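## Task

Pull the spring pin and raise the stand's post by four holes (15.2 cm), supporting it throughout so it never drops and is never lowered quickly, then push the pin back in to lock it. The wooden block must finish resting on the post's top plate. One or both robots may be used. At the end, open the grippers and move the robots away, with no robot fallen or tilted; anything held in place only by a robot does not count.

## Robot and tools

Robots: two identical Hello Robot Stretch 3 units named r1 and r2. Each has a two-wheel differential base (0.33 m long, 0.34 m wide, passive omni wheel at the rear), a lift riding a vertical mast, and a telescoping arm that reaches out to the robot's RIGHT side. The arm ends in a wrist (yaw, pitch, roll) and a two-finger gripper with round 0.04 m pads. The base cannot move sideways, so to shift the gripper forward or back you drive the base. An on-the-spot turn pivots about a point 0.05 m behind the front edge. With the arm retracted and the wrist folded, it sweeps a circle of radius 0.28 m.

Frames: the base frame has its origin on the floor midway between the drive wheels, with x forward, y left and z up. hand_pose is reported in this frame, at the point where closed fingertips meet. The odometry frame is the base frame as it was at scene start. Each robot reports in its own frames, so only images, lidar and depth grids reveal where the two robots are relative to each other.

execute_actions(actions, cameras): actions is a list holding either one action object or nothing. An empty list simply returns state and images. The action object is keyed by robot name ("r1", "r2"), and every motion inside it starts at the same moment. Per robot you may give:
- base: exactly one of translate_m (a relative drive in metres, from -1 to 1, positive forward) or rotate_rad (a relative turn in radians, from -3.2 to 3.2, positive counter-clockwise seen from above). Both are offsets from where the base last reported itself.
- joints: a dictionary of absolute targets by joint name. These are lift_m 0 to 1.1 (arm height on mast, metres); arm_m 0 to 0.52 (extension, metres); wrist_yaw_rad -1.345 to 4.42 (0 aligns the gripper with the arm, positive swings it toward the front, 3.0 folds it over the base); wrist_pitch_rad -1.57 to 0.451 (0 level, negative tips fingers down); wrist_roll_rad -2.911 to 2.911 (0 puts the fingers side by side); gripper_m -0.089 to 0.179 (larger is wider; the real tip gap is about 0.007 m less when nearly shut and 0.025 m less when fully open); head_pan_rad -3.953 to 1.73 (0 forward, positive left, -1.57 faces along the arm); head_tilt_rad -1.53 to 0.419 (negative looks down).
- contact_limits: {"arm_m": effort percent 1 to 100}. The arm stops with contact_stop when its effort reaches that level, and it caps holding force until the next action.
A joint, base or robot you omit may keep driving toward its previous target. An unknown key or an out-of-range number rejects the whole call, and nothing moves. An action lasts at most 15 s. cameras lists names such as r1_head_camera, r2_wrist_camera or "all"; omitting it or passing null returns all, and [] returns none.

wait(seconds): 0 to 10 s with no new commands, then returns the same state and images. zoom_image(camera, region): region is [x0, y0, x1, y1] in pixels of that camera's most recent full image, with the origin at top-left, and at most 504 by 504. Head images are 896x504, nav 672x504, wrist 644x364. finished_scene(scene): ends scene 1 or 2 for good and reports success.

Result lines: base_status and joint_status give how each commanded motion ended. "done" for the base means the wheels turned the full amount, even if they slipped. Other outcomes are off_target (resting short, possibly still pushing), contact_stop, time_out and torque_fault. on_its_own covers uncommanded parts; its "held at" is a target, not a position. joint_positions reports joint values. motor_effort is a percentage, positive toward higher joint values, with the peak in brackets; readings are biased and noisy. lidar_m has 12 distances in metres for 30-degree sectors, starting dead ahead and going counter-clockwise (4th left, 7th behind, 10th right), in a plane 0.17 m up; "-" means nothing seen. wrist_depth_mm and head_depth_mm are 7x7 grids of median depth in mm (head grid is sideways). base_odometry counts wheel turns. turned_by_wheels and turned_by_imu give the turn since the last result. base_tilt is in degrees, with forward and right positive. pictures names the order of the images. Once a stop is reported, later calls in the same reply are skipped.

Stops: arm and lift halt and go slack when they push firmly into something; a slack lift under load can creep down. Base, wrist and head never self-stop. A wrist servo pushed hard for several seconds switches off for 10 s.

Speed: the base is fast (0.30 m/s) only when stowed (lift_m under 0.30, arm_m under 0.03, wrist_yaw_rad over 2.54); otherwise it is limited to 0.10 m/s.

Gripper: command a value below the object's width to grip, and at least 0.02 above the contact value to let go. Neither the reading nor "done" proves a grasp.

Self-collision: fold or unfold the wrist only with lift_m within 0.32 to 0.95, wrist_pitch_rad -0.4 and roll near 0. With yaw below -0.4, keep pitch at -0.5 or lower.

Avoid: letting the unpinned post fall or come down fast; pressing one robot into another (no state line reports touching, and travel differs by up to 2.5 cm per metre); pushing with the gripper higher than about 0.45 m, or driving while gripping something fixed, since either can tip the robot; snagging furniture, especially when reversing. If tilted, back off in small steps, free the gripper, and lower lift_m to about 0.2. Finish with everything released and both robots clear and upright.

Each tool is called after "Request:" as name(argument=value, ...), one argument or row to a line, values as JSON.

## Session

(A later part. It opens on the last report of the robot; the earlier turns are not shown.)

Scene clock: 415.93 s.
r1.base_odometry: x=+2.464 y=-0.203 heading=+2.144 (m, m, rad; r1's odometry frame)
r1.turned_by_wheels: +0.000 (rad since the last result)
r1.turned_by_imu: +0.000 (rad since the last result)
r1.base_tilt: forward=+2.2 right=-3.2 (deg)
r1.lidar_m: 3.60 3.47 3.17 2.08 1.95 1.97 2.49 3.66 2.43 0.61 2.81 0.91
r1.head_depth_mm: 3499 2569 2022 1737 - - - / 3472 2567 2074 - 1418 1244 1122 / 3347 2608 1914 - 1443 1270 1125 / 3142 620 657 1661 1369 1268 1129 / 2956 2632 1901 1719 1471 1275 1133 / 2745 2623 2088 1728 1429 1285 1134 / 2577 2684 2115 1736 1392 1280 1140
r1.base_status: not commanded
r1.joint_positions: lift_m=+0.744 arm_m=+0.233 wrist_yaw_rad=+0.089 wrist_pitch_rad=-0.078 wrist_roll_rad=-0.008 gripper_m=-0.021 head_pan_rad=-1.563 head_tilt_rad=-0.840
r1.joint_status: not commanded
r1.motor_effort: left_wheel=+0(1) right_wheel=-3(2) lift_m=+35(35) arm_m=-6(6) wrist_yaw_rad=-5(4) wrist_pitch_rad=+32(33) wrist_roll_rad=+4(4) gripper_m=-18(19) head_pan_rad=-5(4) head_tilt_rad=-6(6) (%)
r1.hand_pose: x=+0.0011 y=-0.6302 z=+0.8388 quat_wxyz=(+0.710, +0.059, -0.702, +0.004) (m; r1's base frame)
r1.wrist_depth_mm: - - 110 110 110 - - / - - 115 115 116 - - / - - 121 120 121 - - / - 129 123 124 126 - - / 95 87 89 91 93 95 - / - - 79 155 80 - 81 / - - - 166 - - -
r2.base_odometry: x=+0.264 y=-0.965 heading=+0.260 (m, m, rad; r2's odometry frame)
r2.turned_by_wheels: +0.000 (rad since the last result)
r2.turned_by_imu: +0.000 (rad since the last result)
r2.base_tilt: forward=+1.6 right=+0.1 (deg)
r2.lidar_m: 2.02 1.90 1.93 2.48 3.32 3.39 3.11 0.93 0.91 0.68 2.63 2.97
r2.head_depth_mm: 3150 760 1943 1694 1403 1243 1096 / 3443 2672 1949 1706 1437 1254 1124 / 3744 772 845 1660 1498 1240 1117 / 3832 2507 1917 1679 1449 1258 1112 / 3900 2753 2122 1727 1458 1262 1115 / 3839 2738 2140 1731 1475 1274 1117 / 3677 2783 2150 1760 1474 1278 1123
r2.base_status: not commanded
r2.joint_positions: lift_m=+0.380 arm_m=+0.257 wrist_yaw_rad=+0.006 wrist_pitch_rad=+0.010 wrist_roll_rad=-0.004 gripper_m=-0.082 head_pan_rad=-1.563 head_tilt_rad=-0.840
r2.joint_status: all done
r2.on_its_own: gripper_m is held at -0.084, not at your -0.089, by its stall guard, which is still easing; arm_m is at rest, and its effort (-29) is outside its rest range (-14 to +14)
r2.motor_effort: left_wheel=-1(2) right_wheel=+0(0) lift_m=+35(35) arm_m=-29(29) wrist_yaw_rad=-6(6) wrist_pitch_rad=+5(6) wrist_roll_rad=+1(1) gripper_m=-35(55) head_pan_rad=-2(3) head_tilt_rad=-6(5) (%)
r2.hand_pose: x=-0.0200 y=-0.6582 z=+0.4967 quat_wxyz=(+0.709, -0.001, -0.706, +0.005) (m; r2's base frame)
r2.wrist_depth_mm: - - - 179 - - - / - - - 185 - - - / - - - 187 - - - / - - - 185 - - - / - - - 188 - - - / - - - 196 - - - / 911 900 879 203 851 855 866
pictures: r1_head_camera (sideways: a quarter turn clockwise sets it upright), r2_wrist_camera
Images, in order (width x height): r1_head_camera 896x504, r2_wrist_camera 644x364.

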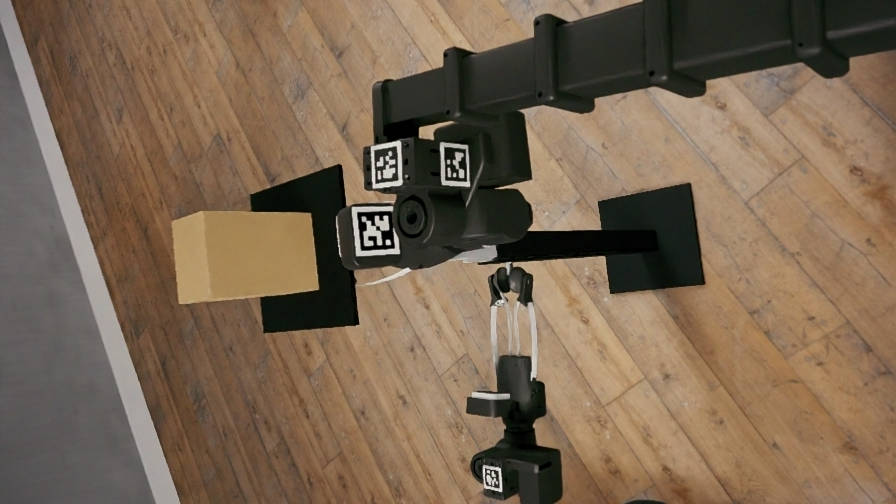

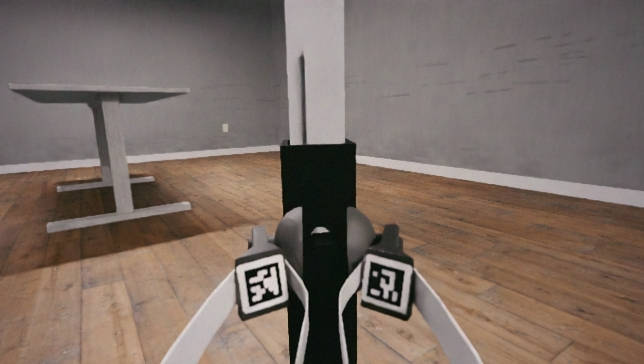

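Request:
execute_actions(
  actions=[
    {"r2": {"joints": {"gripper_m": 0.055, "arm_m": 0.2605, "lift_m": 0.377}}},
  ],
  cameras=[],
)

Request:
execute_actions(
  actions=[
    {"r2": {"joints": {"gripper_m": -0.08}}},
  ],
  cameras=[],
)

Request:
execute_actions(
  actions=[
    {"r2": {"joints": {"arm_m": 0.252, "gripper_m": -0.089}}},
  ],
  cameras=["r2_wrist_camera"],
)

Request:
execute_actions(
  actions=[
    {"r1": {"joints": {"lift_m": 0.757}}, "r2": {"joints": {"gripper_m": -0.0885}}},
  ],
  cameras=["r1_head_camera", "r2_wrist_camera"],
)

Request:
zoom_image(
  camera="r1_head_camera",
  region=[450, 240, 590, 340],
)

Scene clock: 468.47 s.
r1.base_odometry: x=+2.464 y=-0.203 heading=+2.144 (m, m, rad; r1's odometry frame)
r1.turned_by_wheels: +0.000 (rad since the last result)
r1.turned_by_imu: +0.004 (rad since the last result)
r1.base_tilt: forward=+2.3 right=-3.1 (deg)
r1.lidar_m: 3.57 3.47 3.17 2.08 1.95 1.97 2.48 3.66 2.43 0.61 2.81 0.91
r1.head_depth_mm: 3467 2555 2036 1742 - - - / 3437 2599 2059 - 1427 1244 1121 / 3324 2606 1913 - 1442 1276 1124 / 3119 620 655 1655 1371 1275 1124 / 2933 2633 1890 1729 1435 1271 1134 / 2735 2636 2094 1733 1415 1290 1134 / 2568 2644 2106 1746 1396 1288 1137
r1.base_status: not commanded
r1.joint_positions: lift_m=+0.744 arm_m=+0.233 wrist_yaw_rad=+0.089 wrist_pitch_rad=-0.078 wrist_roll_rad=-0.008 gripper_m=-0.021 head_pan_rad=-1.563 head_tilt_rad=-0.840
r1.joint_status: not commanded
r1.on_its_own: wrist_pitch_rad is at rest, and its effort (+33) is outside its rest range (-20 to +32)
r1.motor_effort: left_wheel=+1(1) right_wheel=-2(2) lift_m=+35(35) arm_m=-6(7) wrist_yaw_rad=-4(3) wrist_pitch_rad=+33(32) wrist_roll_rad=+4(4) gripper_m=-19(19) head_pan_rad=-4(4) head_tilt_rad=-6(6) (%)
r1.hand_pose: x=+0.0011 y=-0.6302 z=+0.8388 quat_wxyz=(+0.710, +0.059, -0.702, +0.004) (m; r1's base frame)
r1.wrist_depth_mm: - - 110 110 110 - - / - - 114 115 116 - - / - - 121 120 122 - - / - 129 123 124 126 - - / 95 87 89 91 93 95 - / - - 79 156 80 - 81 / - - - 165 - - -
r2.base_odometry: x=+0.264 y=-0.965 heading=+0.260 (m, m, rad; r2's odometry frame)
r2.turned_by_wheels: +0.000 (rad since the last result)
r2.turned_by_imu: +0.002 (rad since the last result)
r2.base_tilt: forward=+1.6 right=+0.2 (deg)
r2.lidar_m: 2.02 1.90 1.93 2.49 3.33 3.39 3.10 0.93 0.91 0.68 2.64 2.97
r2.head_depth_mm: 3125 761 1948 1691 1403 1243 1100 / 3437 2669 1964 1702 1440 1263 1115 / 3720 773 846 1689 1521 1234 1120 / 3852 2516 1922 1684 1436 1259 1112 / 3866 2779 2128 1738 1464 1263 1116 / 3897 2766 2143 1735 1469 1275 1119 / 3716 2776 2157 1754 1473 1276 1120
r2.base_status: not commanded
r2.joint_positions: lift_m=+0.378 arm_m=+0.260 wrist_yaw_rad=+0.002 wrist_pitch_rad=+0.008 wrist_roll_rad=-0.004 gripper_m=+0.055 head_pan_rad=-1.563 head_tilt_rad=-0.840
r2.joint_status: all done
r2.motor_effort: left_wheel=-2(2) right_wheel=+0(0) lift_m=+14(34) arm_m=+7(14) wrist_yaw_rad=-2(4) wrist_pitch_rad=+6(6) wrist_roll_rad=+2(1) gripper_m=+0(86) head_pan_rad=-3(3) head_tilt_rad=-6(5) (%)
r2.hand_pose: x=-0.0208 y=-0.6614 z=+0.4941 quat_wxyz=(+0.709, -0.002, -0.706, +0.003) (m; r2's base frame)
r2.wrist_depth_mm: - - - 177 - - - / - - - 182 - - - / - - - 183 - - - / - - - 183 - - - / - - - 186 - - - / - - - 194 - - - / 891 887 873 202 866 850 842
pictures: none
No camera images: the call's "cameras" was empty. Leave "cameras" out to get every camera's image.

Scene clock: 470.30 s.
r1.base_odometry: x=+2.464 y=-0.203 heading=+2.144 (m, m, rad; r1's odometry frame)
r1.turned_by_wheels: +0.000 (rad since the last result)
r1.turned_by_imu: +0.000 (rad since the last result)
r1.base_tilt: forward=+2.2 right=-3.1 (deg)
r1.lidar_m: 3.60 3.48 3.16 2.08 1.95 1.97 2.48 3.67 2.44 0.61 2.81 0.91
r1.head_depth_mm: 3442 2560 2034 1732 - - - / 3486 2583 2042 - 1420 1250 1123 / 3314 2587 1910 - 1439 1271 1130 / 3117 620 655 1658 1365 1272 1130 / 2950 2644 1897 1720 1458 1277 1131 / 2745 2681 2078 1724 1414 1287 1139 / 2579 2639 2089 1726 1387 1287 1135
r1.base_status: not commanded
r1.joint_positions: lift_m=+0.744 arm_m=+0.233 wrist_yaw_rad=+0.089 wrist_pitch_rad=-0.078 wrist_roll_rad=-0.008 gripper_m=-0.021 head_pan_rad=-1.563 head_tilt_rad=-0.840
r1.joint_status: not commanded
r1.on_its_own: wrist_pitch_rad is at rest, and its effort (+33) is outside its rest range (-20 to +32)
r1.motor_effort: left_wheel=+1(1) right_wheel=-3(2) lift_m=+35(34) arm_m=-6(6) wrist_yaw_rad=-4(4) wrist_pitch_rad=+33(32) wrist_roll_rad=+4(4) gripper_m=-19(19) head_pan_rad=-4(4) head_tilt_rad=-6(6) (%)
r1.hand_pose: x=+0.0011 y=-0.6302 z=+0.8388 quat_wxyz=(+0.710, +0.059, -0.702, +0.004) (m; r1's base frame)
r1.wrist_depth_mm: - - 110 110 111 - - / - - 115 115 116 - - / - - 121 120 122 - - / - 129 123 124 126 - - / 94 87 89 91 93 95 - / - - 80 156 80 - 81 / - - - 166 - - -
r2.base_odometry: x=+0.264 y=-0.965 heading=+0.260 (m, m, rad; r2's odometry frame)
r2.turned_by_wheels: +0.000 (rad since the last result)
r2.turned_by_imu: +0.000 (rad since the last result)
r2.base_tilt: forward=+1.5 right=+0.2 (deg)
r2.lidar_m: 2.03 1.90 1.93 2.49 3.31 3.37 3.09 0.93 0.91 0.68 2.63 2.97
r2.head_depth_mm: 3204 759 1942 1690 1402 1246 1099 / 3399 2648 1961 1700 1443 1264 1122 / 3740 772 843 1680 1509 1231 1122 / 3805 2520 1911 1689 1445 1264 1113 / 3880 2737 2124 1734 1462 1262 1113 / 3923 2764 2157 1743 1464 1273 1120 / 3727 2795 2137 1749 1470 1277 1128
r2.base_status: not commanded
r2.joint_positions: lift_m=+0.378 arm_m=+0.261 wrist_yaw_rad=+0.005 wrist_pitch_rad=+0.008 wrist_roll_rad=-0.004 gripper_m=-0.078 head_pan_rad=-1.563 head_tilt_rad=-0.840
r2.joint_status: all done
r2.motor_effort: left_wheel=-2(2) right_wheel=+0(0) lift_m=+14(14) arm_m=-3(7) wrist_yaw_rad=-6(5) wrist_pitch_rad=+6(7) wrist_roll_rad=+1(1) gripper_m=-50(99) head_pan_rad=-3(4) head_tilt_rad=-6(6) (%)
r2.hand_pose: x=-0.0202 y=-0.6621 z=+0.4942 quat_wxyz=(+0.709, -0.001, -0.706, +0.004) (m; r2's base frame)
r2.wrist_depth_mm: - - - 175 - - - / - - - 181 - - - / - - - 183 - - - / - - - 182 - - - / - - - 156 - - - / - - - 193 - - - / 911 888 880 200 855 855 852
pictures: none
No camera images: the call's "cameras" was empty. Leave "cameras" out to get every camera's image.

Scene clock: 471.23 s.
r1.base_odometry: x=+2.464 y=-0.203 heading=+2.144 (m, m, rad; r1's odometry frame)
r1.turned_by_wheels: +0.000 (rad since the last result)
r1.turned_by_imu: +0.000 (rad since the last result)
r1.base_tilt: forward=+2.2 right=-3.1 (deg)
r1.lidar_m: 3.57 3.47 3.16 2.08 1.94 1.97 2.48 3.67 2.44 0.61 2.82 0.91
r1.head_depth_mm: 3471 2576 2045 1723 - - - / 3447 2563 2049 - 1424 1245 1119 / 3297 2635 1923 - 1437 1268 1120 / 3085 620 656 1656 1367 1274 1129 / 2956 2624 1902 1713 1468 1284 1133 / 2745 2658 2090 1732 1442 1286 1135 / 2554 2644 2112 1739 1395 1284 1140
r1.base_status: not commanded
r1.joint_positions: lift_m=+0.744 arm_m=+0.233 wrist_yaw_rad=+0.089 wrist_pitch_rad=-0.078 wrist_roll_rad=-0.008 gripper_m=-0.021 head_pan_rad=-1.563 head_tilt_rad=-0.840
r1.joint_status: not commanded
r1.motor_effort: left_wheel=+1(1) right_wheel=-3(3) lift_m=+35(35) arm_m=-6(6) wrist_yaw_rad=-4(4) wrist_pitch_rad=+32(32) wrist_roll_rad=+4(4) gripper_m=-19(19) head_pan_rad=-4(4) head_tilt_rad=-6(6) (%)
r1.hand_pose: x=+0.0011 y=-0.6302 z=+0.8388 quat_wxyz=(+0.710, +0.059, -0.702, +0.004) (m; r1's base frame)
r1.wrist_depth_mm: - - 110 110 111 - - / - - 115 115 116 - - / - - 121 120 121 - - / - 129 123 124 126 - - / 95 87 89 91 93 95 - / - - 79 156 80 - 81 / - - - 165 - - -
r2.base_odometry: x=+0.264 y=-0.965 heading=+0.260 (m, m, rad; r2's odometry frame)
r2.turned_by_wheels: +0.000 (rad since the last result)
r2.turned_by_imu: +0.000 (rad since the last result)
r2.base_tilt: forward=+1.5 right=+0.1 (deg)
r2.lidar_m: 2.03 1.90 1.93 2.49 3.30 3.36 3.10 0.93 0.91 0.68 2.63 2.96
r2.head_depth_mm: 3135 761 1937 1682 1398 1241 1101 / 3464 2672 1964 1701 1444 1248 1124 / 3753 772 848 1665 1502 1230 1120 / 3767 2505 1911 1668 1440 1259 1112 / 3824 2742 2101 1724 1467 1263 1116 / 3887 2773 2130 1731 1475 1273 1121 / 3706 2775 2153 1743 1471 1272 1124
r2.base_status: not commanded
r2.joint_positions: lift_m=+0.377 arm_m=+0.254 wrist_yaw_rad=+0.004 wrist_pitch_rad=+0.011 wrist_roll_rad=-0.004 gripper_m=-0.084 head_pan_rad=-1.563 head_tilt_rad=-0.840
r2.joint_status: gripper_m off_target (ended at -0.084, target -0.089); the others done
r2.on_its_own: gripper_m is held at -0.084, not at your -0.089, by its stall guard, which is still easing; arm_m is at rest, and its effort (-30) is outside its rest range (-14 to +14)
r2.motor_effort: left_wheel=+1(1) right_wheel=-1(1) lift_m=+15(15) arm_m=-30(34) wrist_yaw_rad=-5(6) wrist_pitch_rad=+5(6) wrist_roll_rad=+1(2) gripper_m=-24(99) head_pan_rad=-3(4) head_tilt_rad=-6(6) (%)
r2.hand_pose: x=-0.0203 y=-0.6553 z=+0.4949 quat_wxyz=(+0.709, -0.002, -0.706, +0.005) (m; r2's base frame)
r2.wrist_depth_mm: - - - 182 - - - / - - - 187 - - - / - - - 190 - - - / - - - 188 - - - / - - - 162 - - - / - - - 200 - - - / 908 893 876 207 863 871 846
pictures: r2_wrist_camera
Images, in order (width x height): r2_wrist_camera 644x364.

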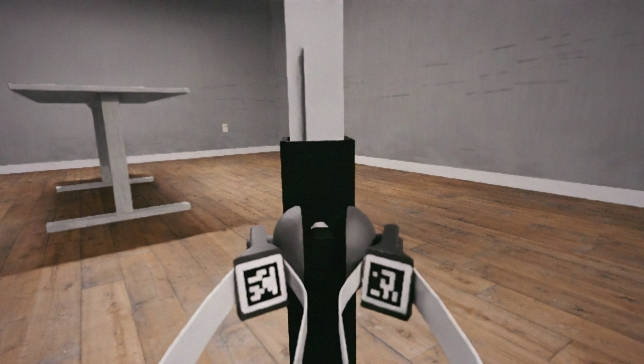

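Scene clock: 472.03 s.
r1.base_odometry: x=+2.464 y=-0.203 heading=+2.144 (m, m, rad; r1's odometry frame)
r1.turned_by_wheels: +0.000 (rad since the last result)
r1.turned_by_imu: +0.000 (rad since the last result)
r1.base_tilt: forward=+2.3 right=-3.1 (deg)
r1.lidar_m: 3.60 3.47 3.17 2.08 1.95 1.97 2.49 3.66 2.43 0.61 2.81 0.91
r1.head_depth_mm: 3459 2556 2030 1721 - - - / 3426 2552 2074 - 1415 1266 1121 / 3274 2588 1959 - 1461 1271 1129 / 3115 610 657 1671 1367 1273 1128 / 2970 2643 1912 1725 1467 1284 1140 / 2777 2650 2081 1722 1445 1287 1137 / 2564 2685 2100 1733 1390 1286 1143
r1.base_status: not commanded
r1.joint_positions: lift_m=+0.756 arm_m=+0.233 wrist_yaw_rad=+0.089 wrist_pitch_rad=-0.086 wrist_roll_rad=-0.008 gripper_m=-0.021 head_pan_rad=-1.563 head_tilt_rad=-0.840
r1.joint_status: all done
r1.on_its_own: wrist_pitch_rad is at rest, and its effort (+35) is outside its rest range (-20 to +32)
r1.motor_effort: left_wheel=+1(1) right_wheel=-2(3) lift_m=+35(37) arm_m=-6(6) wrist_yaw_rad=-4(4) wrist_pitch_rad=+35(35) wrist_roll_rad=+4(4) gripper_m=-19(19) head_pan_rad=-4(4) head_tilt_rad=-6(6) (%)
r1.hand_pose: x=+0.0011 y=-0.6299 z=+0.8493 quat_wxyz=(+0.710, +0.062, -0.701, +0.001) (m; r1's base frame)
r1.wrist_depth_mm: - - 109 110 110 - - / - - 114 115 115 - - / - - 121 120 121 - - / - 130 123 124 126 - - / 99 88 90 92 94 97 - / - - 79 156 80 81 81 / - - - 167 - - -
r2.base_odometry: x=+0.264 y=-0.965 heading=+0.260 (m, m, rad; r2's odometry frame)
r2.turned_by_wheels: +0.000 (rad since the last result)
r2.turned_by_imu: +0.000 (rad since the last result)
r2.base_tilt: forward=+1.6 right=+0.1 (deg)
r2.lidar_m: 2.02 1.90 1.93 2.49 3.33 3.36 3.09 0.92 0.91 0.68 2.64 2.97
r2.head_depth_mm: 3153 742 1979 1691 1407 1244 1099 / 3392 2654 1979 1699 1442 1253 1119 / 3742 750 1895 1671 1505 1228 1114 / 3825 787 1986 1686 1440 1254 1115 / 3827 2706 2118 1732 1452 1269 1113 / 3910 2761 2148 1734 1463 1272 1117 / 3703 2763 2140 1747 1480 1274 1123
r2.base_status: not commanded
r2.joint_positions: lift_m=+0.377 arm_m=+0.254 wrist_yaw_rad=+0.004 wrist_pitch_rad=+0.011 wrist_roll_rad=-0.004 gripper_m=-0.086 head_pan_rad=-1.563 head_tilt_rad=-0.840
r2.joint_status: all done
r2.on_its_own: arm_m is at rest, and its effort (-30) is outside its rest range (-14 to +14)
r2.motor_effort: left_wheel=+1(1) right_wheel=-1(1) lift_m=+15(15) arm_m=-30(30) wrist_yaw_rad=-5(5) wrist_pitch_rad=+5(5) wrist_roll_rad=+1(2) gripper_m=-54(80) head_pan_rad=-3(3) head_tilt_rad=-6(5) (%)
r2.hand_pose: x=-0.0203 y=-0.6553 z=+0.4949 quat_wxyz=(+0.709, -0.002, -0.706, +0.005) (m; r2's base frame)
r2.wrist_depth_mm: - - - 182 - - - / - - - 187 - - - / - - - 189 - - - / - - - 188 - - - / - - - 162 - - - / - - - 200 - - - / 901 902 876 207 850 854 858
pictures: r1_head_camera (sideways: a quarter turn clockwise sets it upright), r2_wrist_camera
Images, in order (width x height): r1_head_camera 896x504, r2_wrist_camera 644x364.

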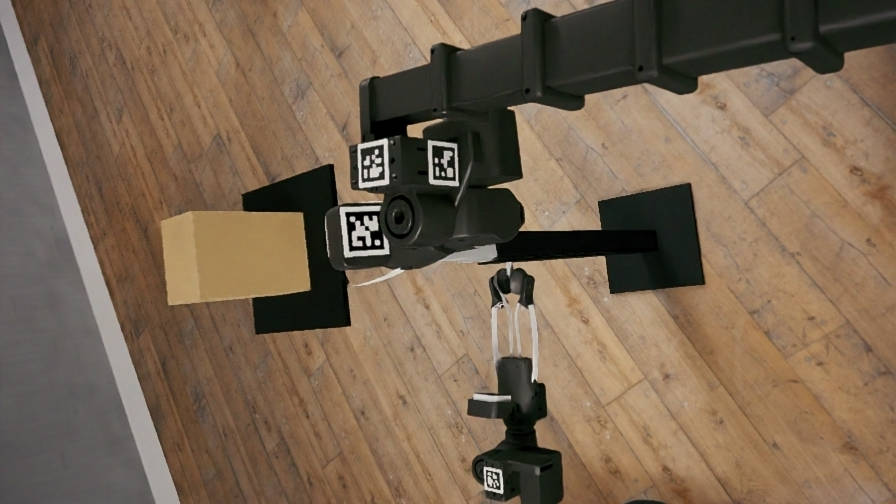

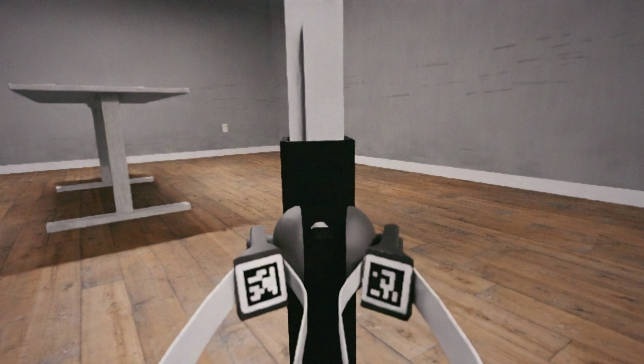

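Region (450, 240, 590, 340) of r1_head_camera's 896x504 image, scaled by 3.600, with more detail than that image has; it fills the top 360 rows of this view, and the rest is white.

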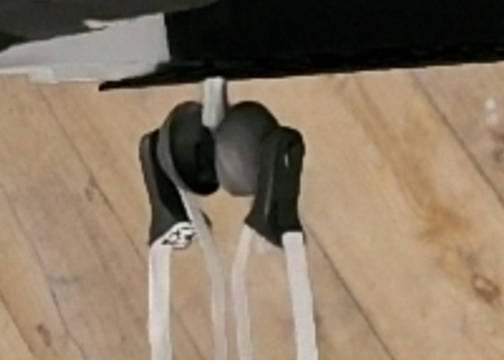

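Request:
execute_actions(
  actions=[],
  cameras=["r1_head_camera","r2_wrist_camera"],
)

Scene clock: 500.10 s.
r1.base_odometry: x=+2.464 y=-0.203 heading=+2.144 (m, m, rad; r1's odometry frame)
r1.turned_by_wheels: +0.000 (rad since the last result)
r1.turned_by_imu: +0.003 (rad since the last result)
r1.base_tilt: forward=+2.2 right=-3.2 (deg)
r1.lidar_m: 3.58 3.46 3.15 2.08 1.95 1.97 2.50 3.68 2.43 0.61 2.81 0.91
r1.head_depth_mm: 3481 2531 2025 1732 - - - / 3445 2579 2067 - 1427 1267 1122 / 3320 2608 1952 - 1455 1269 1131 / 3163 609 656 1679 1369 1271 1131 / 2972 2630 1914 1725 1468 1282 1130 / 2748 2648 2093 1726 1443 1280 1135 / 2581 2653 2121 1730 1390 1286 1139
r1.base_status: not commanded
r1.joint_positions: lift_m=+0.756 arm_m=+0.233 wrist_yaw_rad=+0.089 wrist_pitch_rad=-0.086 wrist_roll_rad=-0.008 gripper_m=-0.021 head_pan_rad=-1.563 head_tilt_rad=-0.840
r1.joint_status: all done
r1.on_its_own: wrist_pitch_rad is at rest, and its effort (+35) is outside its rest range (-20 to +32)
r1.motor_effort: left_wheel=+1(1) right_wheel=-3(3) lift_m=+35(37) arm_m=-6(6) wrist_yaw_rad=-4(4) wrist_pitch_rad=+35(35) wrist_roll_rad=+4(4) gripper_m=-19(19) head_pan_rad=-4(4) head_tilt_rad=-6(6) (%)
r1.hand_pose: x=+0.0011 y=-0.6299 z=+0.8493 quat_wxyz=(+0.710, +0.062, -0.701, +0.001) (m; r1's base frame)
r1.wrist_depth_mm: - - 110 110 110 - - / - - 114 115 116 - - / - - 121 120 121 - - / - 130 123 125 126 - - / 99 88 90 92 94 96 - / - - 80 157 80 81 81 / - - - 166 - - -
r2.base_odometry: x=+0.264 y=-0.965 heading=+0.260 (m, m, rad; r2's odometry frame)
r2.turned_by_wheels: +0.000 (rad since the last result)
r2.turned_by_imu: +0.002 (rad since the last result)
r2.base_tilt: forward=+1.7 right=+0.1 (deg)
r2.lidar_m: 2.02 1.90 1.93 2.49 3.32 3.39 3.09 0.93 0.91 0.68 2.63 2.97
r2.head_depth_mm: 3136 742 2002 1695 1410 1246 1101 / 3435 2665 1965 1710 1450 1249 1120 / 3701 751 1912 1675 1505 1239 1110 / 3784 2430 2002 1670 1442 1260 1114 / 3823 2730 2112 1733 1459 1267 1116 / 3936 2756 2135 1752 1471 1270 1122 / 3747 2792 2159 1734 1482 1271 1120
r2.base_status: not commanded
r2.joint_positions: lift_m=+0.377 arm_m=+0.253 wrist_yaw_rad=+0.003 wrist_pitch_rad=+0.010 wrist_roll_rad=-0.004 gripper_m=-0.019 head_pan_rad=-1.563 head_tilt_rad=-0.840
r2.joint_status: all done
r2.on_its_own: gripper_m is held at -0.020, not at your -0.088, by its stall guard, which is not easing now; arm_m is at rest, and its effort (-16) is outside its rest range (-14 to +14)
r2.motor_effort: left_wheel=+0(1) right_wheel=-1(1) lift_m=+16(15) arm_m=-16(30) wrist_yaw_rad=-3(5) wrist_pitch_rad=+5(5) wrist_roll_rad=+1(2) gripper_m=-21(80) head_pan_rad=-3(3) head_tilt_rad=-5(5) (%)
r2.hand_pose: x=-0.0207 y=-0.6544 z=+0.4947 quat_wxyz=(+0.709, -0.002, -0.706, +0.004) (m; r2's base frame)
r2.wrist_depth_mm: - - - 183 - - - / - - - 188 - - - / - - - 191 - - - / - - - 189 - - - / - - - 158 - - - / - - - 201 - - - / 926 886 884 208 867 853 850
pictures: r1_head_camera (sideways: a quarter turn clockwise sets it upright), r2_wrist_camera
Images, in order (width x height): r1_head_camera 896x504, r2_wrist_camera 644x364.

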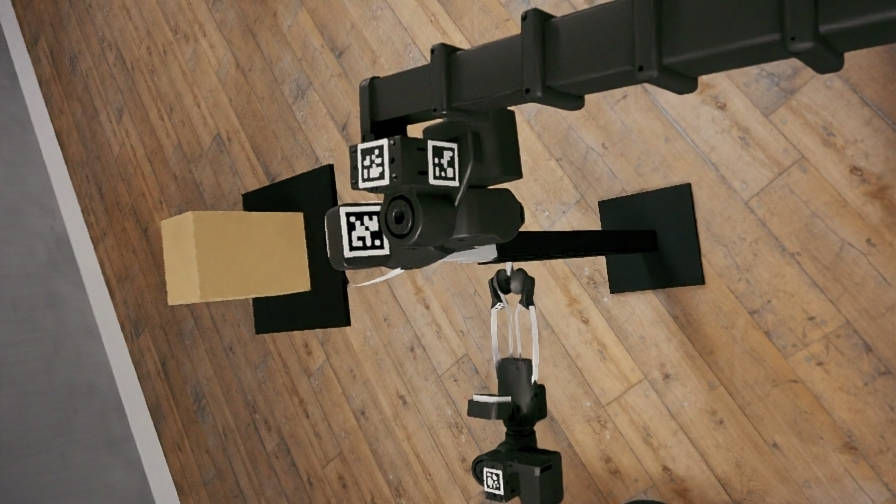

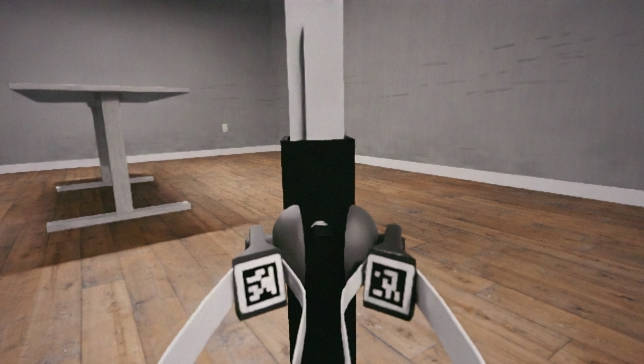

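Request:
execute_actions(
  actions=[
    {"r2":{"joints":{"gripper_m":0.055,"arm_m":0.2605}}},
  ],
  cameras=[],
)

Request:
execute_actions(
  actions=[
    {"r2":{"joints":{"gripper_m":-0.08}}},
  ],
  cameras=[],
)

Request:
execute_actions(
  actions=[
    {"r2":{"joints":{"gripper_m":-0.089,"arm_m":0.2555}}},
  ],
  cameras=[],
)

Request:
execute_actions(
  actions=[
    {"r1":{"joints":{"lift_m":0.805}},"r2":{"joints":{"gripper_m":-0.0885}}},
  ],
  cameras=["r1_head_camera","r2_wrist_camera"],
)

Scene clock: 515.37 s.
r1.base_odometry: x=+2.464 y=-0.203 heading=+2.144 (m, m, rad; r1's odometry frame)
r1.turned_by_wheels: +0.000 (rad since the last result)
r1.turned_by_imu: +0.001 (rad since the last result)
r1.base_tilt: forward=+2.3 right=-3.1 (deg)
r1.lidar_m: 3.59 3.47 3.15 2.08 1.94 1.98 2.49 3.66 2.43 0.61 2.81 0.91
r1.head_depth_mm: 3446 2564 2037 1727 - - - / 3450 2577 2077 - 1415 1267 1124 / 3311 2604 1977 - 1461 1272 1124 / 3105 610 657 1677 1369 1273 1130 / 2949 2610 1905 1715 1434 1277 1139 / 2761 2639 2092 1729 1415 1287 1138 / 2574 2655 2096 1744 1390 1284 1138
r1.base_status: not commanded
r1.joint_positions: lift_m=+0.756 arm_m=+0.233 wrist_yaw_rad=+0.089 wrist_pitch_rad=-0.086 wrist_roll_rad=-0.008 gripper_m=-0.021 head_pan_rad=-1.563 head_tilt_rad=-0.840
r1.joint_status: not commanded
r1.on_its_own: wrist_pitch_rad is at rest, and its effort (+35) is outside its rest range (-20 to +32)
r1.motor_effort: left_wheel=+1(1) right_wheel=-3(3) lift_m=+35(35) arm_m=-6(6) wrist_yaw_rad=-4(4) wrist_pitch_rad=+35(35) wrist_roll_rad=+4(4) gripper_m=-19(19) head_pan_rad=-4(4) head_tilt_rad=-6(6) (%)
r1.hand_pose: x=+0.0011 y=-0.6299 z=+0.8493 quat_wxyz=(+0.710, +0.062, -0.701, +0.001) (m; r1's base frame)
r1.wrist_depth_mm: - - 109 110 110 - - / - - 114 115 116 - - / - - 120 119 121 - - / - 130 123 125 125 - - / 99 88 90 92 94 96 - / - - 80 157 80 81 81 / - - - 167 - - -
r2.base_odometry: x=+0.264 y=-0.965 heading=+0.260 (m, m, rad; r2's odometry frame)
r2.turned_by_wheels: +0.000 (rad since the last result)
r2.turned_by_imu: +0.000 (rad since the last result)
r2.base_tilt: forward=+1.7 right=+0.2 (deg)
r2.lidar_m: 2.02 1.90 1.93 2.49 3.30 3.38 3.09 0.93 0.91 0.68 2.63 2.97
r2.head_depth_mm: 3188 740 1996 1696 1398 1246 1104 / 3446 2656 1949 1696 1442 1249 1119 / 3727 751 1924 1687 1521 1231 1116 / 3832 2414 1981 1682 1447 1261 1112 / 3893 2737 2126 1722 1454 1262 1119 / 3942 2753 2131 1743 1467 1268 1122 / 3701 2764 2154 1755 1457 1271 1126
r2.base_status: not commanded
r2.joint_positions: lift_m=+0.377 arm_m=+0.260 wrist_yaw_rad=+0.002 wrist_pitch_rad=+0.007 wrist_roll_rad=-0.004 gripper_m=+0.055 head_pan_rad=-1.563 head_tilt_rad=-0.840
r2.joint_status: all done
r2.motor_effort: left_wheel=-3(3) right_wheel=+2(2) lift_m=+15(15) arm_m=+7(19) wrist_yaw_rad=-2(4) wrist_pitch_rad=+7(7) wrist_roll_rad=+1(1) gripper_m=+0(86) head_pan_rad=-3(3) head_tilt_rad=-5(5) (%)
r2.hand_pose: x=-0.0210 y=-0.6614 z=+0.4938 quat_wxyz=(+0.709, -0.001, -0.706, +0.003) (m; r2's base frame)
r2.wrist_depth_mm: - - - 177 - - - / - - - 181 - - - / - - - 180 - - - / - - - 183 - - - / - - - 186 - - - / - - - 195 - - - / 891 898 881 202 860 851 841
pictures: none
No camera images: the call's "cameras" was empty. Leave "cameras" out to get every camera's image.

Scene clock: 517.20 s.
r1.base_odometry: x=+2.464 y=-0.203 heading=+2.144 (m, m, rad; r1's odometry frame)
r1.turned_by_wheels: +0.000 (rad since the last result)
r1.turned_by_imu: +0.000 (rad since the last result)
r1.base_tilt: forward=+2.2 right=-3.2 (deg)
r1.lidar_m: 3.57 3.48 3.15 2.08 1.95 1.97 2.49 3.66 2.43 0.61 2.81 0.91
r1.head_depth_mm: 3465 2554 2040 1743 - - - / 3437 2594 2082 - 1425 1266 1123 / 3302 2604 1977 - 1449 1272 1127 / 3165 610 656 1671 1361 1278 1127 / 2959 2623 1901 1713 1475 1284 1136 / 2731 2631 2101 1727 1418 1286 1135 / 2593 2675 2093 1745 1393 1284 1144
r1.base_status: not commanded
r1.joint_positions: lift_m=+0.756 arm_m=+0.233 wrist_yaw_rad=+0.089 wrist_pitch_rad=-0.086 wrist_roll_rad=-0.008 gripper_m=-0.021 head_pan_rad=-1.563 head_tilt_rad=-0.840
r1.joint_status: not commanded
r1.on_its_own: wrist_pitch_rad is at rest, and its effort (+35) is outside its rest range (-20 to +32)
r1.motor_effort: left_wheel=+1(1) right_wheel=-2(3) lift_m=+35(35) arm_m=-6(6) wrist_yaw_rad=-4(4) wrist_pitch_rad=+35(35) wrist_roll_rad=+4(4) gripper_m=-18(20) head_pan_rad=-4(4) head_tilt_rad=-6(6) (%)
r1.hand_pose: x=+0.0011 y=-0.6299 z=+0.8493 quat_wxyz=(+0.710, +0.062, -0.701, +0.001) (m; r1's base frame)
r1.wrist_depth_mm: - - 110 110 110 - - / - - 114 115 116 - - / - - 121 120 121 - - / - 129 123 124 125 - - / 99 88 90 92 94 96 - / - - 79 156 80 81 81 / - - - 167 - - -
r2.base_odometry: x=+0.264 y=-0.965 heading=+0.260 (m, m, rad; r2's odometry frame)
r2.turned_by_wheels: +0.000 (rad since the last result)
r2.turned_by_imu: +0.000 (rad since the last result)
r2.base_tilt: forward=+1.6 right=+0.2 (deg)
r2.lidar_m: 2.03 1.90 1.93 2.49 3.33 3.39 3.09 0.92 0.91 0.68 2.63 2.97
r2.head_depth_mm: 3169 741 1995 1692 1412 1244 1096 / 3392 2669 1938 1698 1439 1257 1115 / 3790 751 1912 1663 1510 1236 1116 / 3781 787 1965 1690 1445 1263 1110 / 3815 2736 2122 1727 1461 1263 1112 / 3929 2764 2127 1732 1474 1272 1115 / 3743 2780 2137 1756 1474 1277 1124
r2.base_status: not commanded
r2.joint_positions: lift_m=+0.377 arm_m=+0.261 wrist_yaw_rad=+0.006 wrist_pitch_rad=+0.008 wrist_roll_rad=-0.004 gripper_m=-0.078 head_pan_rad=-1.563 head_tilt_rad=-0.840
r2.joint_status: all done
r2.motor_effort: left_wheel=-2(3) right_wheel=+0(1) lift_m=+15(15) arm_m=-11(10) wrist_yaw_rad=-6(7) wrist_pitch_rad=+6(7) wrist_roll_rad=+1(1) gripper_m=-49(99) head_pan_rad=-3(3) head_tilt_rad=-6(6) (%)
r2.hand_pose: x=-0.0199 y=-0.6625 z=+0.4941 quat_wxyz=(+0.709, +0.000, -0.706, +0.005) (m; r2's base frame)
r2.wrist_depth_mm: - - - 175 - - - / - - - 180 - - - / - - - 182 - - - / - - - 180 - - - / - - - 156 - - - / - - - 170 - - - / 881 888 859 200 858 851 853
pictures: none
No camera images: the call's "cameras" was empty. Leave "cameras" out to get every camera's image.

Scene clock: 518.10 s.
r1.base_odometry: x=+2.464 y=-0.203 heading=+2.144 (m, m, rad; r1's odometry frame)
r1.turned_by_wheels: +0.000 (rad since the last result)
r1.turned_by_imu: +0.000 (rad since the last result)
r1.base_tilt: forward=+2.2 right=-3.1 (deg)
r1.lidar_m: 3.59 3.47 3.19 2.08 1.95 1.97 2.49 3.68 2.44 0.61 2.82 0.91
r1.head_depth_mm: 3420 2544 2053 1737 - - - / 3473 2576 2077 - 1417 1263 1118 / 3289 2570 1975 - 1450 1267 1124 / 3104 609 654 1681 1371 1270 1128 / 2946 2631 1915 1717 1463 1276 1133 / 2731 2651 2091 1729 1415 1278 1138 / 2587 2671 2101 1744 1391 1292 1140
r1.base_status: not commanded
r1.joint_positions: lift_m=+0.756 arm_m=+0.233 wrist_yaw_rad=+0.089 wrist_pitch_rad=-0.086 wrist_roll_rad=-0.008 gripper_m=-0.021 head_pan_rad=-1.563 head_tilt_rad=-0.840
r1.joint_status: not commanded
r1.on_its_own: wrist_pitch_rad is at rest, and its effort (+36) is outside its rest range (-20 to +32)
r1.motor_effort: left_wheel=+1(1) right_wheel=-2(2) lift_m=+35(35) arm_m=-6(7) wrist_yaw_rad=-4(3) wrist_pitch_rad=+36(35) wrist_roll_rad=+4(4) gripper_m=-19(19) head_pan_rad=-4(4) head_tilt_rad=-6(6) (%)
r1.hand_pose: x=+0.0011 y=-0.6299 z=+0.8493 quat_wxyz=(+0.710, +0.062, -0.701, +0.001) (m; r1's base frame)
r1.wrist_depth_mm: - - 109 109 110 - - / - - 114 114 116 - - / - - 120 120 121 - - / - 129 122 124 125 - - / 99 88 90 92 94 96 - / - - 80 156 80 81 82 / - - - 167 - - -
r2.base_odometry: x=+0.264 y=-0.965 heading=+0.260 (m, m, rad; r2's odometry frame)
r2.turned_by_wheels: +0.000 (rad since the last result)
r2.turned_by_imu: +0.000 (rad since the last result)
r2.base_tilt: forward=+1.5 right=+0.1 (deg)
r2.lidar_m: 2.02 1.90 1.93 2.49 3.31 3.38 3.09 0.93 0.91 0.68 2.63 2.97
r2.head_depth_mm: 3186 742 2004 1687 1404 1251 1100 / 3466 2649 1971 1698 1445 1261 1122 / 3713 751 1919 1667 1506 1251 1116 / 3774 2443 1979 1685 1444 1266 1107 / 3854 2727 2136 1726 1466 1267 1115 / 3859 2774 2135 1739 1476 1270 1118 / 3756 2825 2160 1754 1470 1278 1126
r2.base_status: not commanded
r2.joint_positions: lift_m=+0.377 arm_m=+0.263 wrist_yaw_rad=+0.006 wrist_pitch_rad=+0.008 wrist_roll_rad=-0.004 gripper_m=-0.085 head_pan_rad=-1.563 head_tilt_rad=-0.840
r2.joint_status: arm_m contact_stop (moved +0.002 of -0.006); the others done
r2.on_its_own: gripper_m is held at -0.085, not at your -0.089, by its stall guard, which is still easing; arm_m is slack since a contact_stop, until your next command for it (your +0.256 is given up)
r2.motor_effort: left_wheel=+0(2) right_wheel=+0(1) lift_m=+15(15) arm_m=-1(39) wrist_yaw_rad=-6(7) wrist_pitch_rad=+6(6) wrist_roll_rad=+1(1) gripper_m=-9(99) head_pan_rad=-3(2) head_tilt_rad=-6(6) (%)
r2.hand_pose: x=-0.0199 y=-0.6645 z=+0.4943 quat_wxyz=(+0.709, -0.001, -0.706, +0.005) (m; r2's base frame)
r2.wrist_depth_mm: - - - 174 - - - / - - - 179 - - - / - - - 181 - - - / - - - 179 - - - / - - - 168 - - - / - - - 147 - - - / 904 887 867 198 860 855 861
pictures: none
No camera images: the call's "cameras" was empty. Leave "cameras" out to get every camera's image.

not run: a stop came earlier in this reply.

Request:
execute_actions(
  actions=[
    {"r2":{"joints":{"gripper_m":-0.0885,"arm_m":0.2595}}},
  ],
  cameras=[],
)

Request:
execute_actions(
  actions=[
    {"r1":{"joints":{"lift_m":0.805}},"r2":{"joints":{"gripper_m":-0.089}}},
  ],
  cameras=["r1_head_camera","r2_wrist_camera"],
)

Scene clock: 527.23 s.
r1.base_odometry: x=+2.464 y=-0.203 heading=+2.144 (m, m, rad; r1's odometry frame)
r1.turned_by_wheels: +0.000 (rad since the last result)
r1.turned_by_imu: +0.002 (rad since the last result)
r1.base_tilt: forward=+2.2 right=-3.2 (deg)
r1.lidar_m: 3.60 3.48 3.17 2.07 1.95 1.97 2.49 3.66 2.44 0.61 2.81 0.91
r1.head_depth_mm: 3469 2570 2064 1730 - - - / 3447 2574 2065 - 1419 1266 1124 / 3323 2587 1960 - 1455 1271 1124 / 3115 610 654 1678 1361 1277 1131 / 2936 2624 1898 1721 1469 1282 1133 / 2743 2642 2083 1723 1411 1276 1134 / 2563 2667 2096 1726 1392 1291 1143
r1.base_status: not commanded
r1.joint_positions: lift_m=+0.756 arm_m=+0.233 wrist_yaw_rad=+0.089 wrist_pitch_rad=-0.086 wrist_roll_rad=-0.008 gripper_m=-0.021 head_pan_rad=-1.563 head_tilt_rad=-0.840
r1.joint_status: not commanded
r1.on_its_own: wrist_pitch_rad is at rest, and its effort (+35) is outside its rest range (-20 to +32)
r1.motor_effort: left_wheel=+1(1) right_wheel=-2(3) lift_m=+35(36) arm_m=-6(6) wrist_yaw_rad=-3(4) wrist_pitch_rad=+35(34) wrist_roll_rad=+4(4) gripper_m=-19(19) head_pan_rad=-4(4) head_tilt_rad=-6(6) (%)
r1.hand_pose: x=+0.0011 y=-0.6299 z=+0.8493 quat_wxyz=(+0.710, +0.062, -0.701, +0.001) (m; r1's base frame)
r1.wrist_depth_mm: - - 110 110 110 - - / - - 114 114 116 - - / - - 120 120 121 - - / - 130 122 124 126 - - / 99 88 90 92 94 96 - / - - 79 156 80 81 82 / - - - 166 - - -
r2.base_odometry: x=+0.264 y=-0.965 heading=+0.260 (m, m, rad; r2's odometry frame)
r2.turned_by_wheels: +0.000 (rad since the last result)
r2.turned_by_imu: +0.001 (rad since the last result)
r2.base_tilt: forward=+1.5 right=+0.2 (deg)
r2.lidar_m: 2.02 1.89 1.93 2.49 3.30 3.36 3.10 0.92 0.91 0.68 2.63 2.98
r2.head_depth_mm: 3144 743 1995 1696 1405 1241 1096 / 3497 2646 1967 1702 1435 1250 1123 / 3757 747 1923 1668 1508 1237 1120 / 3735 787 1955 1682 1441 1258 1111 / 3886 2709 2113 1727 1454 1257 1112 / 3916 2750 2134 1752 1473 1270 1114 / 3717 2777 2144 1740 1472 1270 1122
r2.base_status: not commanded
r2.joint_positions: lift_m=+0.377 arm_m=+0.261 wrist_yaw_rad=+0.006 wrist_pitch_rad=+0.008 wrist_roll_rad=-0.004 gripper_m=-0.086 head_pan_rad=-1.563 head_tilt_rad=-0.840
r2.joint_status: all done
r2.on_its_own: arm_m is at rest, and its effort (-21) is outside its rest range (-14 to +14)
r2.motor_effort: left_wheel=-1(1) right_wheel=+0(0) lift_m=+16(15) arm_m=-21(21) wrist_yaw_rad=-6(6) wrist_pitch_rad=+6(6) wrist_roll_rad=+1(1) gripper_m=-53(99) head_pan_rad=-3(2) head_tilt_rad=-5(6) (%)
r2.hand_pose: x=-0.0200 y=-0.6622 z=+0.4942 quat_wxyz=(+0.709, -0.001, -0.706, +0.005) (m; r2's base frame)
r2.wrist_depth_mm: - - - 176 - - - / - - - 180 - - - / - - - 182 - - - / - - - 181 - - - / - - - 157 - - - / - - - 170 - - - / 903 893 874 199 858 862 848
pictures: none
No camera images: the call's "cameras" was empty. Leave "cameras" out to get every camera's image.

Scene clock: 528.50 s.
r1.base_odometry: x=+2.464 y=-0.203 heading=+2.144 (m, m, rad; r1's odometry frame)
r1.turned_by_wheels: +0.000 (rad since the last result)
r1.turned_by_imu: +0.000 (rad since the last result)
r1.base_tilt: forward=+2.2 right=-3.2 (deg)
r1.lidar_m: 3.59 3.48 3.15 2.08 1.95 1.97 2.48 3.67 2.44 0.61 2.81 0.92
r1.head_depth_mm: 3458 2581 2114 - - 1244 1106 / 3466 2589 2185 - 1444 1264 1121 / 3315 2580 635 1606 1462 1270 1125 / 3111 579 633 1625 1365 1277 1129 / 2926 2544 1969 1722 1458 1276 1127 / 2749 2631 2090 1734 1425 1289 1132 / 2598 2658 2101 1724 1393 1287 1137
r1.base_status: not commanded
r1.joint_positions: lift_m=+0.804 arm_m=+0.233 wrist_yaw_rad=+0.089 wrist_pitch_rad=-0.086 wrist_roll_rad=-0.008 gripper_m=-0.021 head_pan_rad=-1.563 head_tilt_rad=-0.840
r1.joint_status: all done
r1.on_its_own: wrist_pitch_rad is at rest, and its effort (+35) is outside its rest range (-20 to +32)
r1.motor_effort: left_wheel=+0(0) right_wheel=-3(3) lift_m=+36(38) arm_m=-6(6) wrist_yaw_rad=-4(4) wrist_pitch_rad=+35(36) wrist_roll_rad=+4(4) gripper_m=-19(19) head_pan_rad=-4(4) head_tilt_rad=-6(6) (%)
r1.hand_pose: x=+0.0011 y=-0.6298 z=+0.8971 quat_wxyz=(+0.710, +0.062, -0.701, +0.001) (m; r1's base frame)
r1.wrist_depth_mm: - - 110 109 110 - - / - - 114 114 116 - - / - - 120 120 121 - - / - 130 124 124 126 - - / 99 88 90 92 94 96 - / - - 79 157 80 81 81 / - - - 167 - - -
r2.base_odometry: x=+0.264 y=-0.965 heading=+0.260 (m, m, rad; r2's odometry frame)
r2.turned_by_wheels: +0.000 (rad since the last result)
r2.turned_by_imu: +0.000 (rad since the last result)
r2.base_tilt: forward=+1.7 right=+0.2 (deg)
r2.lidar_m: 2.02 1.90 1.93 2.49 3.33 3.36 3.10 0.93 0.91 0.68 2.63 2.97
r2.head_depth_mm: 3139 709 2076 1681 1406 1241 1099 / 3474 2658 2081 1700 1440 1249 1119 / 3706 665 2029 1680 1518 1228 1113 / 3825 696 2029 1670 1447 1260 1112 / 3845 2772 2126 1719 1459 1261 1113 / 3924 2774 2151 1744 1465 1268 1121 / 3710 2788 2171 1748 1475 1272 1122
r2.base_status: not commanded
r2.joint_positions: lift_m=+0.377 arm_m=+0.261 wrist_yaw_rad=+0.006 wrist_pitch_rad=+0.008 wrist_roll_rad=-0.004 gripper_m=-0.082 head_pan_rad=-1.563 head_tilt_rad=-0.840
r2.joint_status: gripper_m off_target (ended at -0.082, target -0.089)
r2.on_its_own: gripper_m is held at -0.084, not at your -0.089, by its stall guard, which is still easing; arm_m is at rest, and its effort (-21) is outside its rest range (-14 to +14)
r2.motor_effort: left_wheel=-1(1) right_wheel=+0(0) lift_m=+16(16) arm_m=-21(21) wrist_yaw_rad=-6(6) wrist_pitch_rad=+6(6) wrist_roll_rad=+1(1) gripper_m=-50(60) head_pan_rad=-2(3) head_tilt_rad=-5(6) (%)
r2.hand_pose: x=-0.0200 y=-0.6622 z=+0.4942 quat_wxyz=(+0.709, -0.001, -0.706, +0.005) (m; r2's base frame)
r2.wrist_depth_mm: - - - 176 - - - / - - - 180 - - - / - - - 183 - - - / - - - 181 - - - / - - - 157 - - - / - - - 170 - - - / 897 886 877 200 863 845 849
pictures: r1_head_camera (sideways: a quarter turn clockwise sets it upright), r2_wrist_camera
Images, in order (width x height): r1_head_camera 896x504, r2_wrist_camera 644x364.

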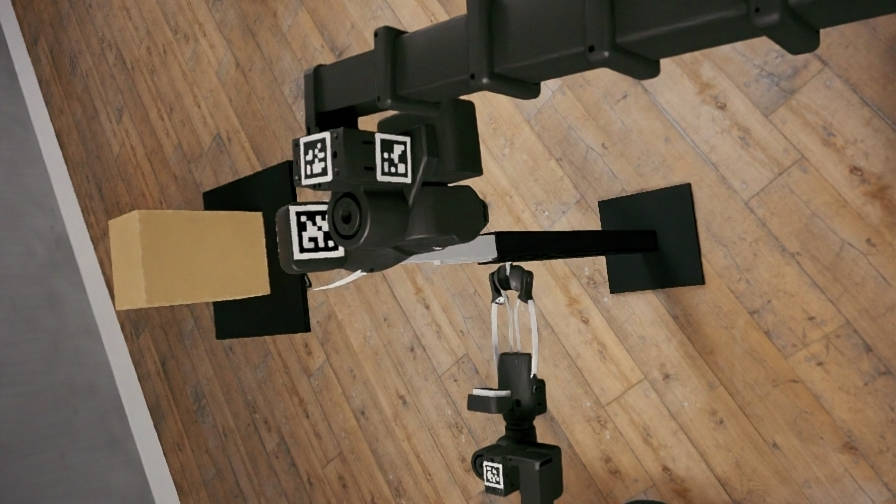

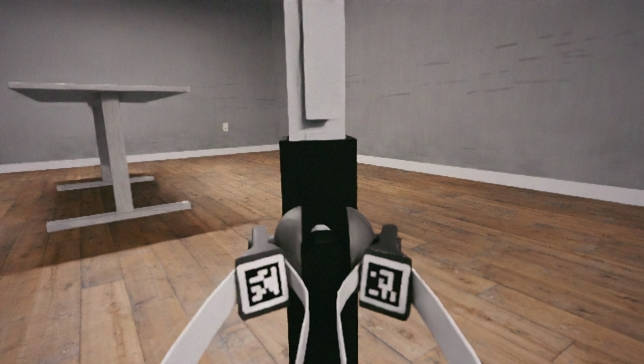

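Request:
execute_actions(
  actions=[
    {"r1":{"joints":{"lift_m":0.888}},"r2":{"joints":{"gripper_m":-0.0885}}},
  ],
  cameras=["r1_head_camera","r2_wrist_camera"],
)

Scene clock: 533.33 s.
r1.base_odometry: x=+2.464 y=-0.203 heading=+2.144 (m, m, rad; r1's odometry frame)
r1.turned_by_wheels: +0.000 (rad since the last result)
r1.turned_by_imu: +0.001 (rad since the last result)
r1.base_tilt: forward=+2.2 right=-3.1 (deg)
r1.lidar_m: 3.58 3.47 3.17 2.08 1.94 1.97 2.49 3.66 2.44 0.61 2.82 0.91
r1.head_depth_mm: 3460 2674 - 1614 1416 1257 1116 / 3482 2757 - 1702 1452 1263 1125 / 3251 621 - 1686 1455 1269 1127 / 513 553 1959 994 1362 1275 1131 / 2810 615 2091 1729 1470 1276 1130 / 2735 2630 2077 1736 1416 1284 1136 / 2581 2678 2115 1739 1396 1293 1139
r1.base_status: not commanded
r1.joint_positions: lift_m=+0.887 arm_m=+0.233 wrist_yaw_rad=+0.089 wrist_pitch_rad=-0.087 wrist_roll_rad=-0.008 gripper_m=-0.021 head_pan_rad=-1.563 head_tilt_rad=-0.840
r1.joint_status: all done
r1.on_its_own: wrist_pitch_rad is at rest, and its effort (+35) is outside its rest range (-20 to +32)
r1.motor_effort: left_wheel=+1(1) right_wheel=-2(3) lift_m=+35(39) arm_m=-6(6) wrist_yaw_rad=-4(3) wrist_pitch_rad=+35(36) wrist_roll_rad=+4(4) gripper_m=-19(19) head_pan_rad=-4(4) head_tilt_rad=-6(6) (%)
r1.hand_pose: x=+0.0011 y=-0.6298 z=+0.9799 quat_wxyz=(+0.710, +0.062, -0.701, +0.001) (m; r1's base frame)
r1.wrist_depth_mm: - - 109 109 110 - - / - - 114 114 115 - - / - - 120 120 121 - - / - 130 123 124 125 - - / 99 88 90 92 94 96 - / - - 79 156 80 81 81 / - - - 167 - - -
r2.base_odometry: x=+0.264 y=-0.965 heading=+0.260 (m, m, rad; r2's odometry frame)
r2.turned_by_wheels: +0.000 (rad since the last result)
r2.turned_by_imu: +0.001 (rad since the last result)
r2.base_tilt: forward=+1.5 right=+0.2 (deg)
r2.lidar_m: 2.02 1.89 1.93 2.48 3.31 3.37 3.09 0.93 0.91 0.68 2.63 2.98
r2.head_depth_mm: 3013 681 2056 1681 1406 1245 1101 / 3460 2391 2083 1703 1442 1248 1123 / 579 649 2030 1676 1514 1230 1115 / 3459 703 2055 1676 1446 1259 1114 / 3717 2736 2133 1734 1454 1263 1119 / 3901 2740 2149 1743 1468 1269 1117 / 3779 2760 2139 1740 1476 1278 1122
r2.base_status: not commanded
r2.joint_positions: lift_m=+0.377 arm_m=+0.261 wrist_yaw_rad=+0.006 wrist_pitch_rad=+0.008 wrist_roll_rad=-0.004 gripper_m=-0.081 head_pan_rad=-1.563 head_tilt_rad=-0.840
r2.joint_status: gripper_m off_target (ended at -0.081, target -0.088)
r2.on_its_own: gripper_m is held at -0.084, not at your -0.088, by its stall guard, which is still easing; arm_m is at rest, and its effort (-21) is outside its rest range (-14 to +14)
r2.motor_effort: left_wheel=+0(0) right_wheel=+0(0) lift_m=+15(16) arm_m=-21(21) wrist_yaw_rad=-7(6) wrist_pitch_rad=+6(6) wrist_roll_rad=+1(2) gripper_m=-50(99) head_pan_rad=-3(3) head_tilt_rad=-6(5) (%)
r2.hand_pose: x=-0.0200 y=-0.6622 z=+0.4942 quat_wxyz=(+0.709, -0.001, -0.706, +0.005) (m; r2's base frame)
r2.wrist_depth_mm: - - - 175 - - - / - - - 180 - - - / - - - 183 - - - / - - - 181 - - - / - - - 156 - - - / - - - 170 - - - / 898 883 864 199 860 858 838
pictures: r1_head_camera (sideways: a quarter turn clockwise sets it upright), r2_wrist_camera
Images, in order (width x height): r1_head_camera 896x504, r2_wrist_camera 644x364.

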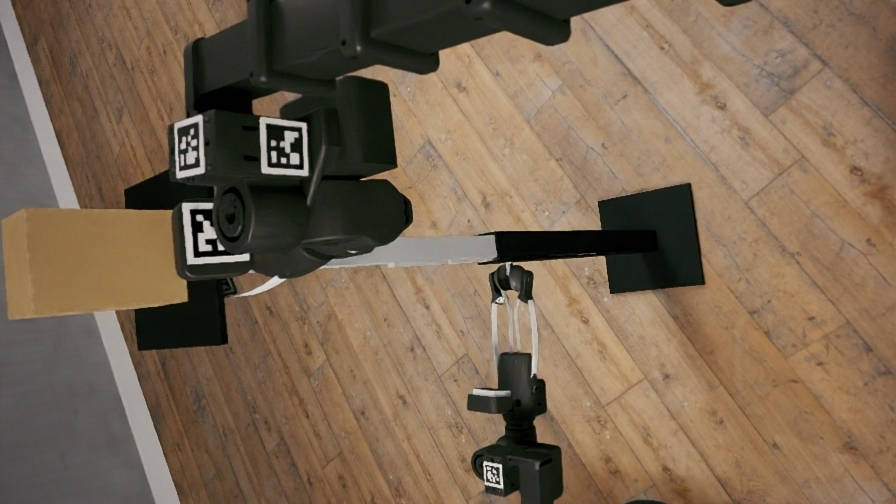

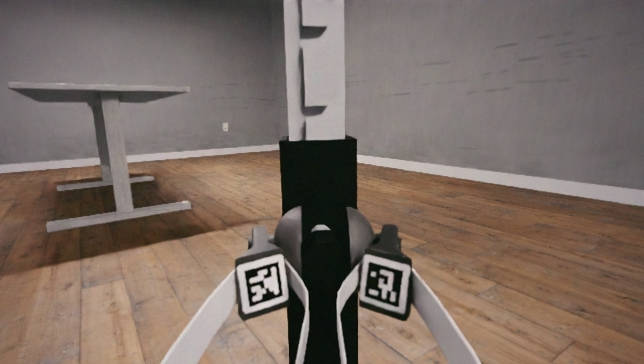

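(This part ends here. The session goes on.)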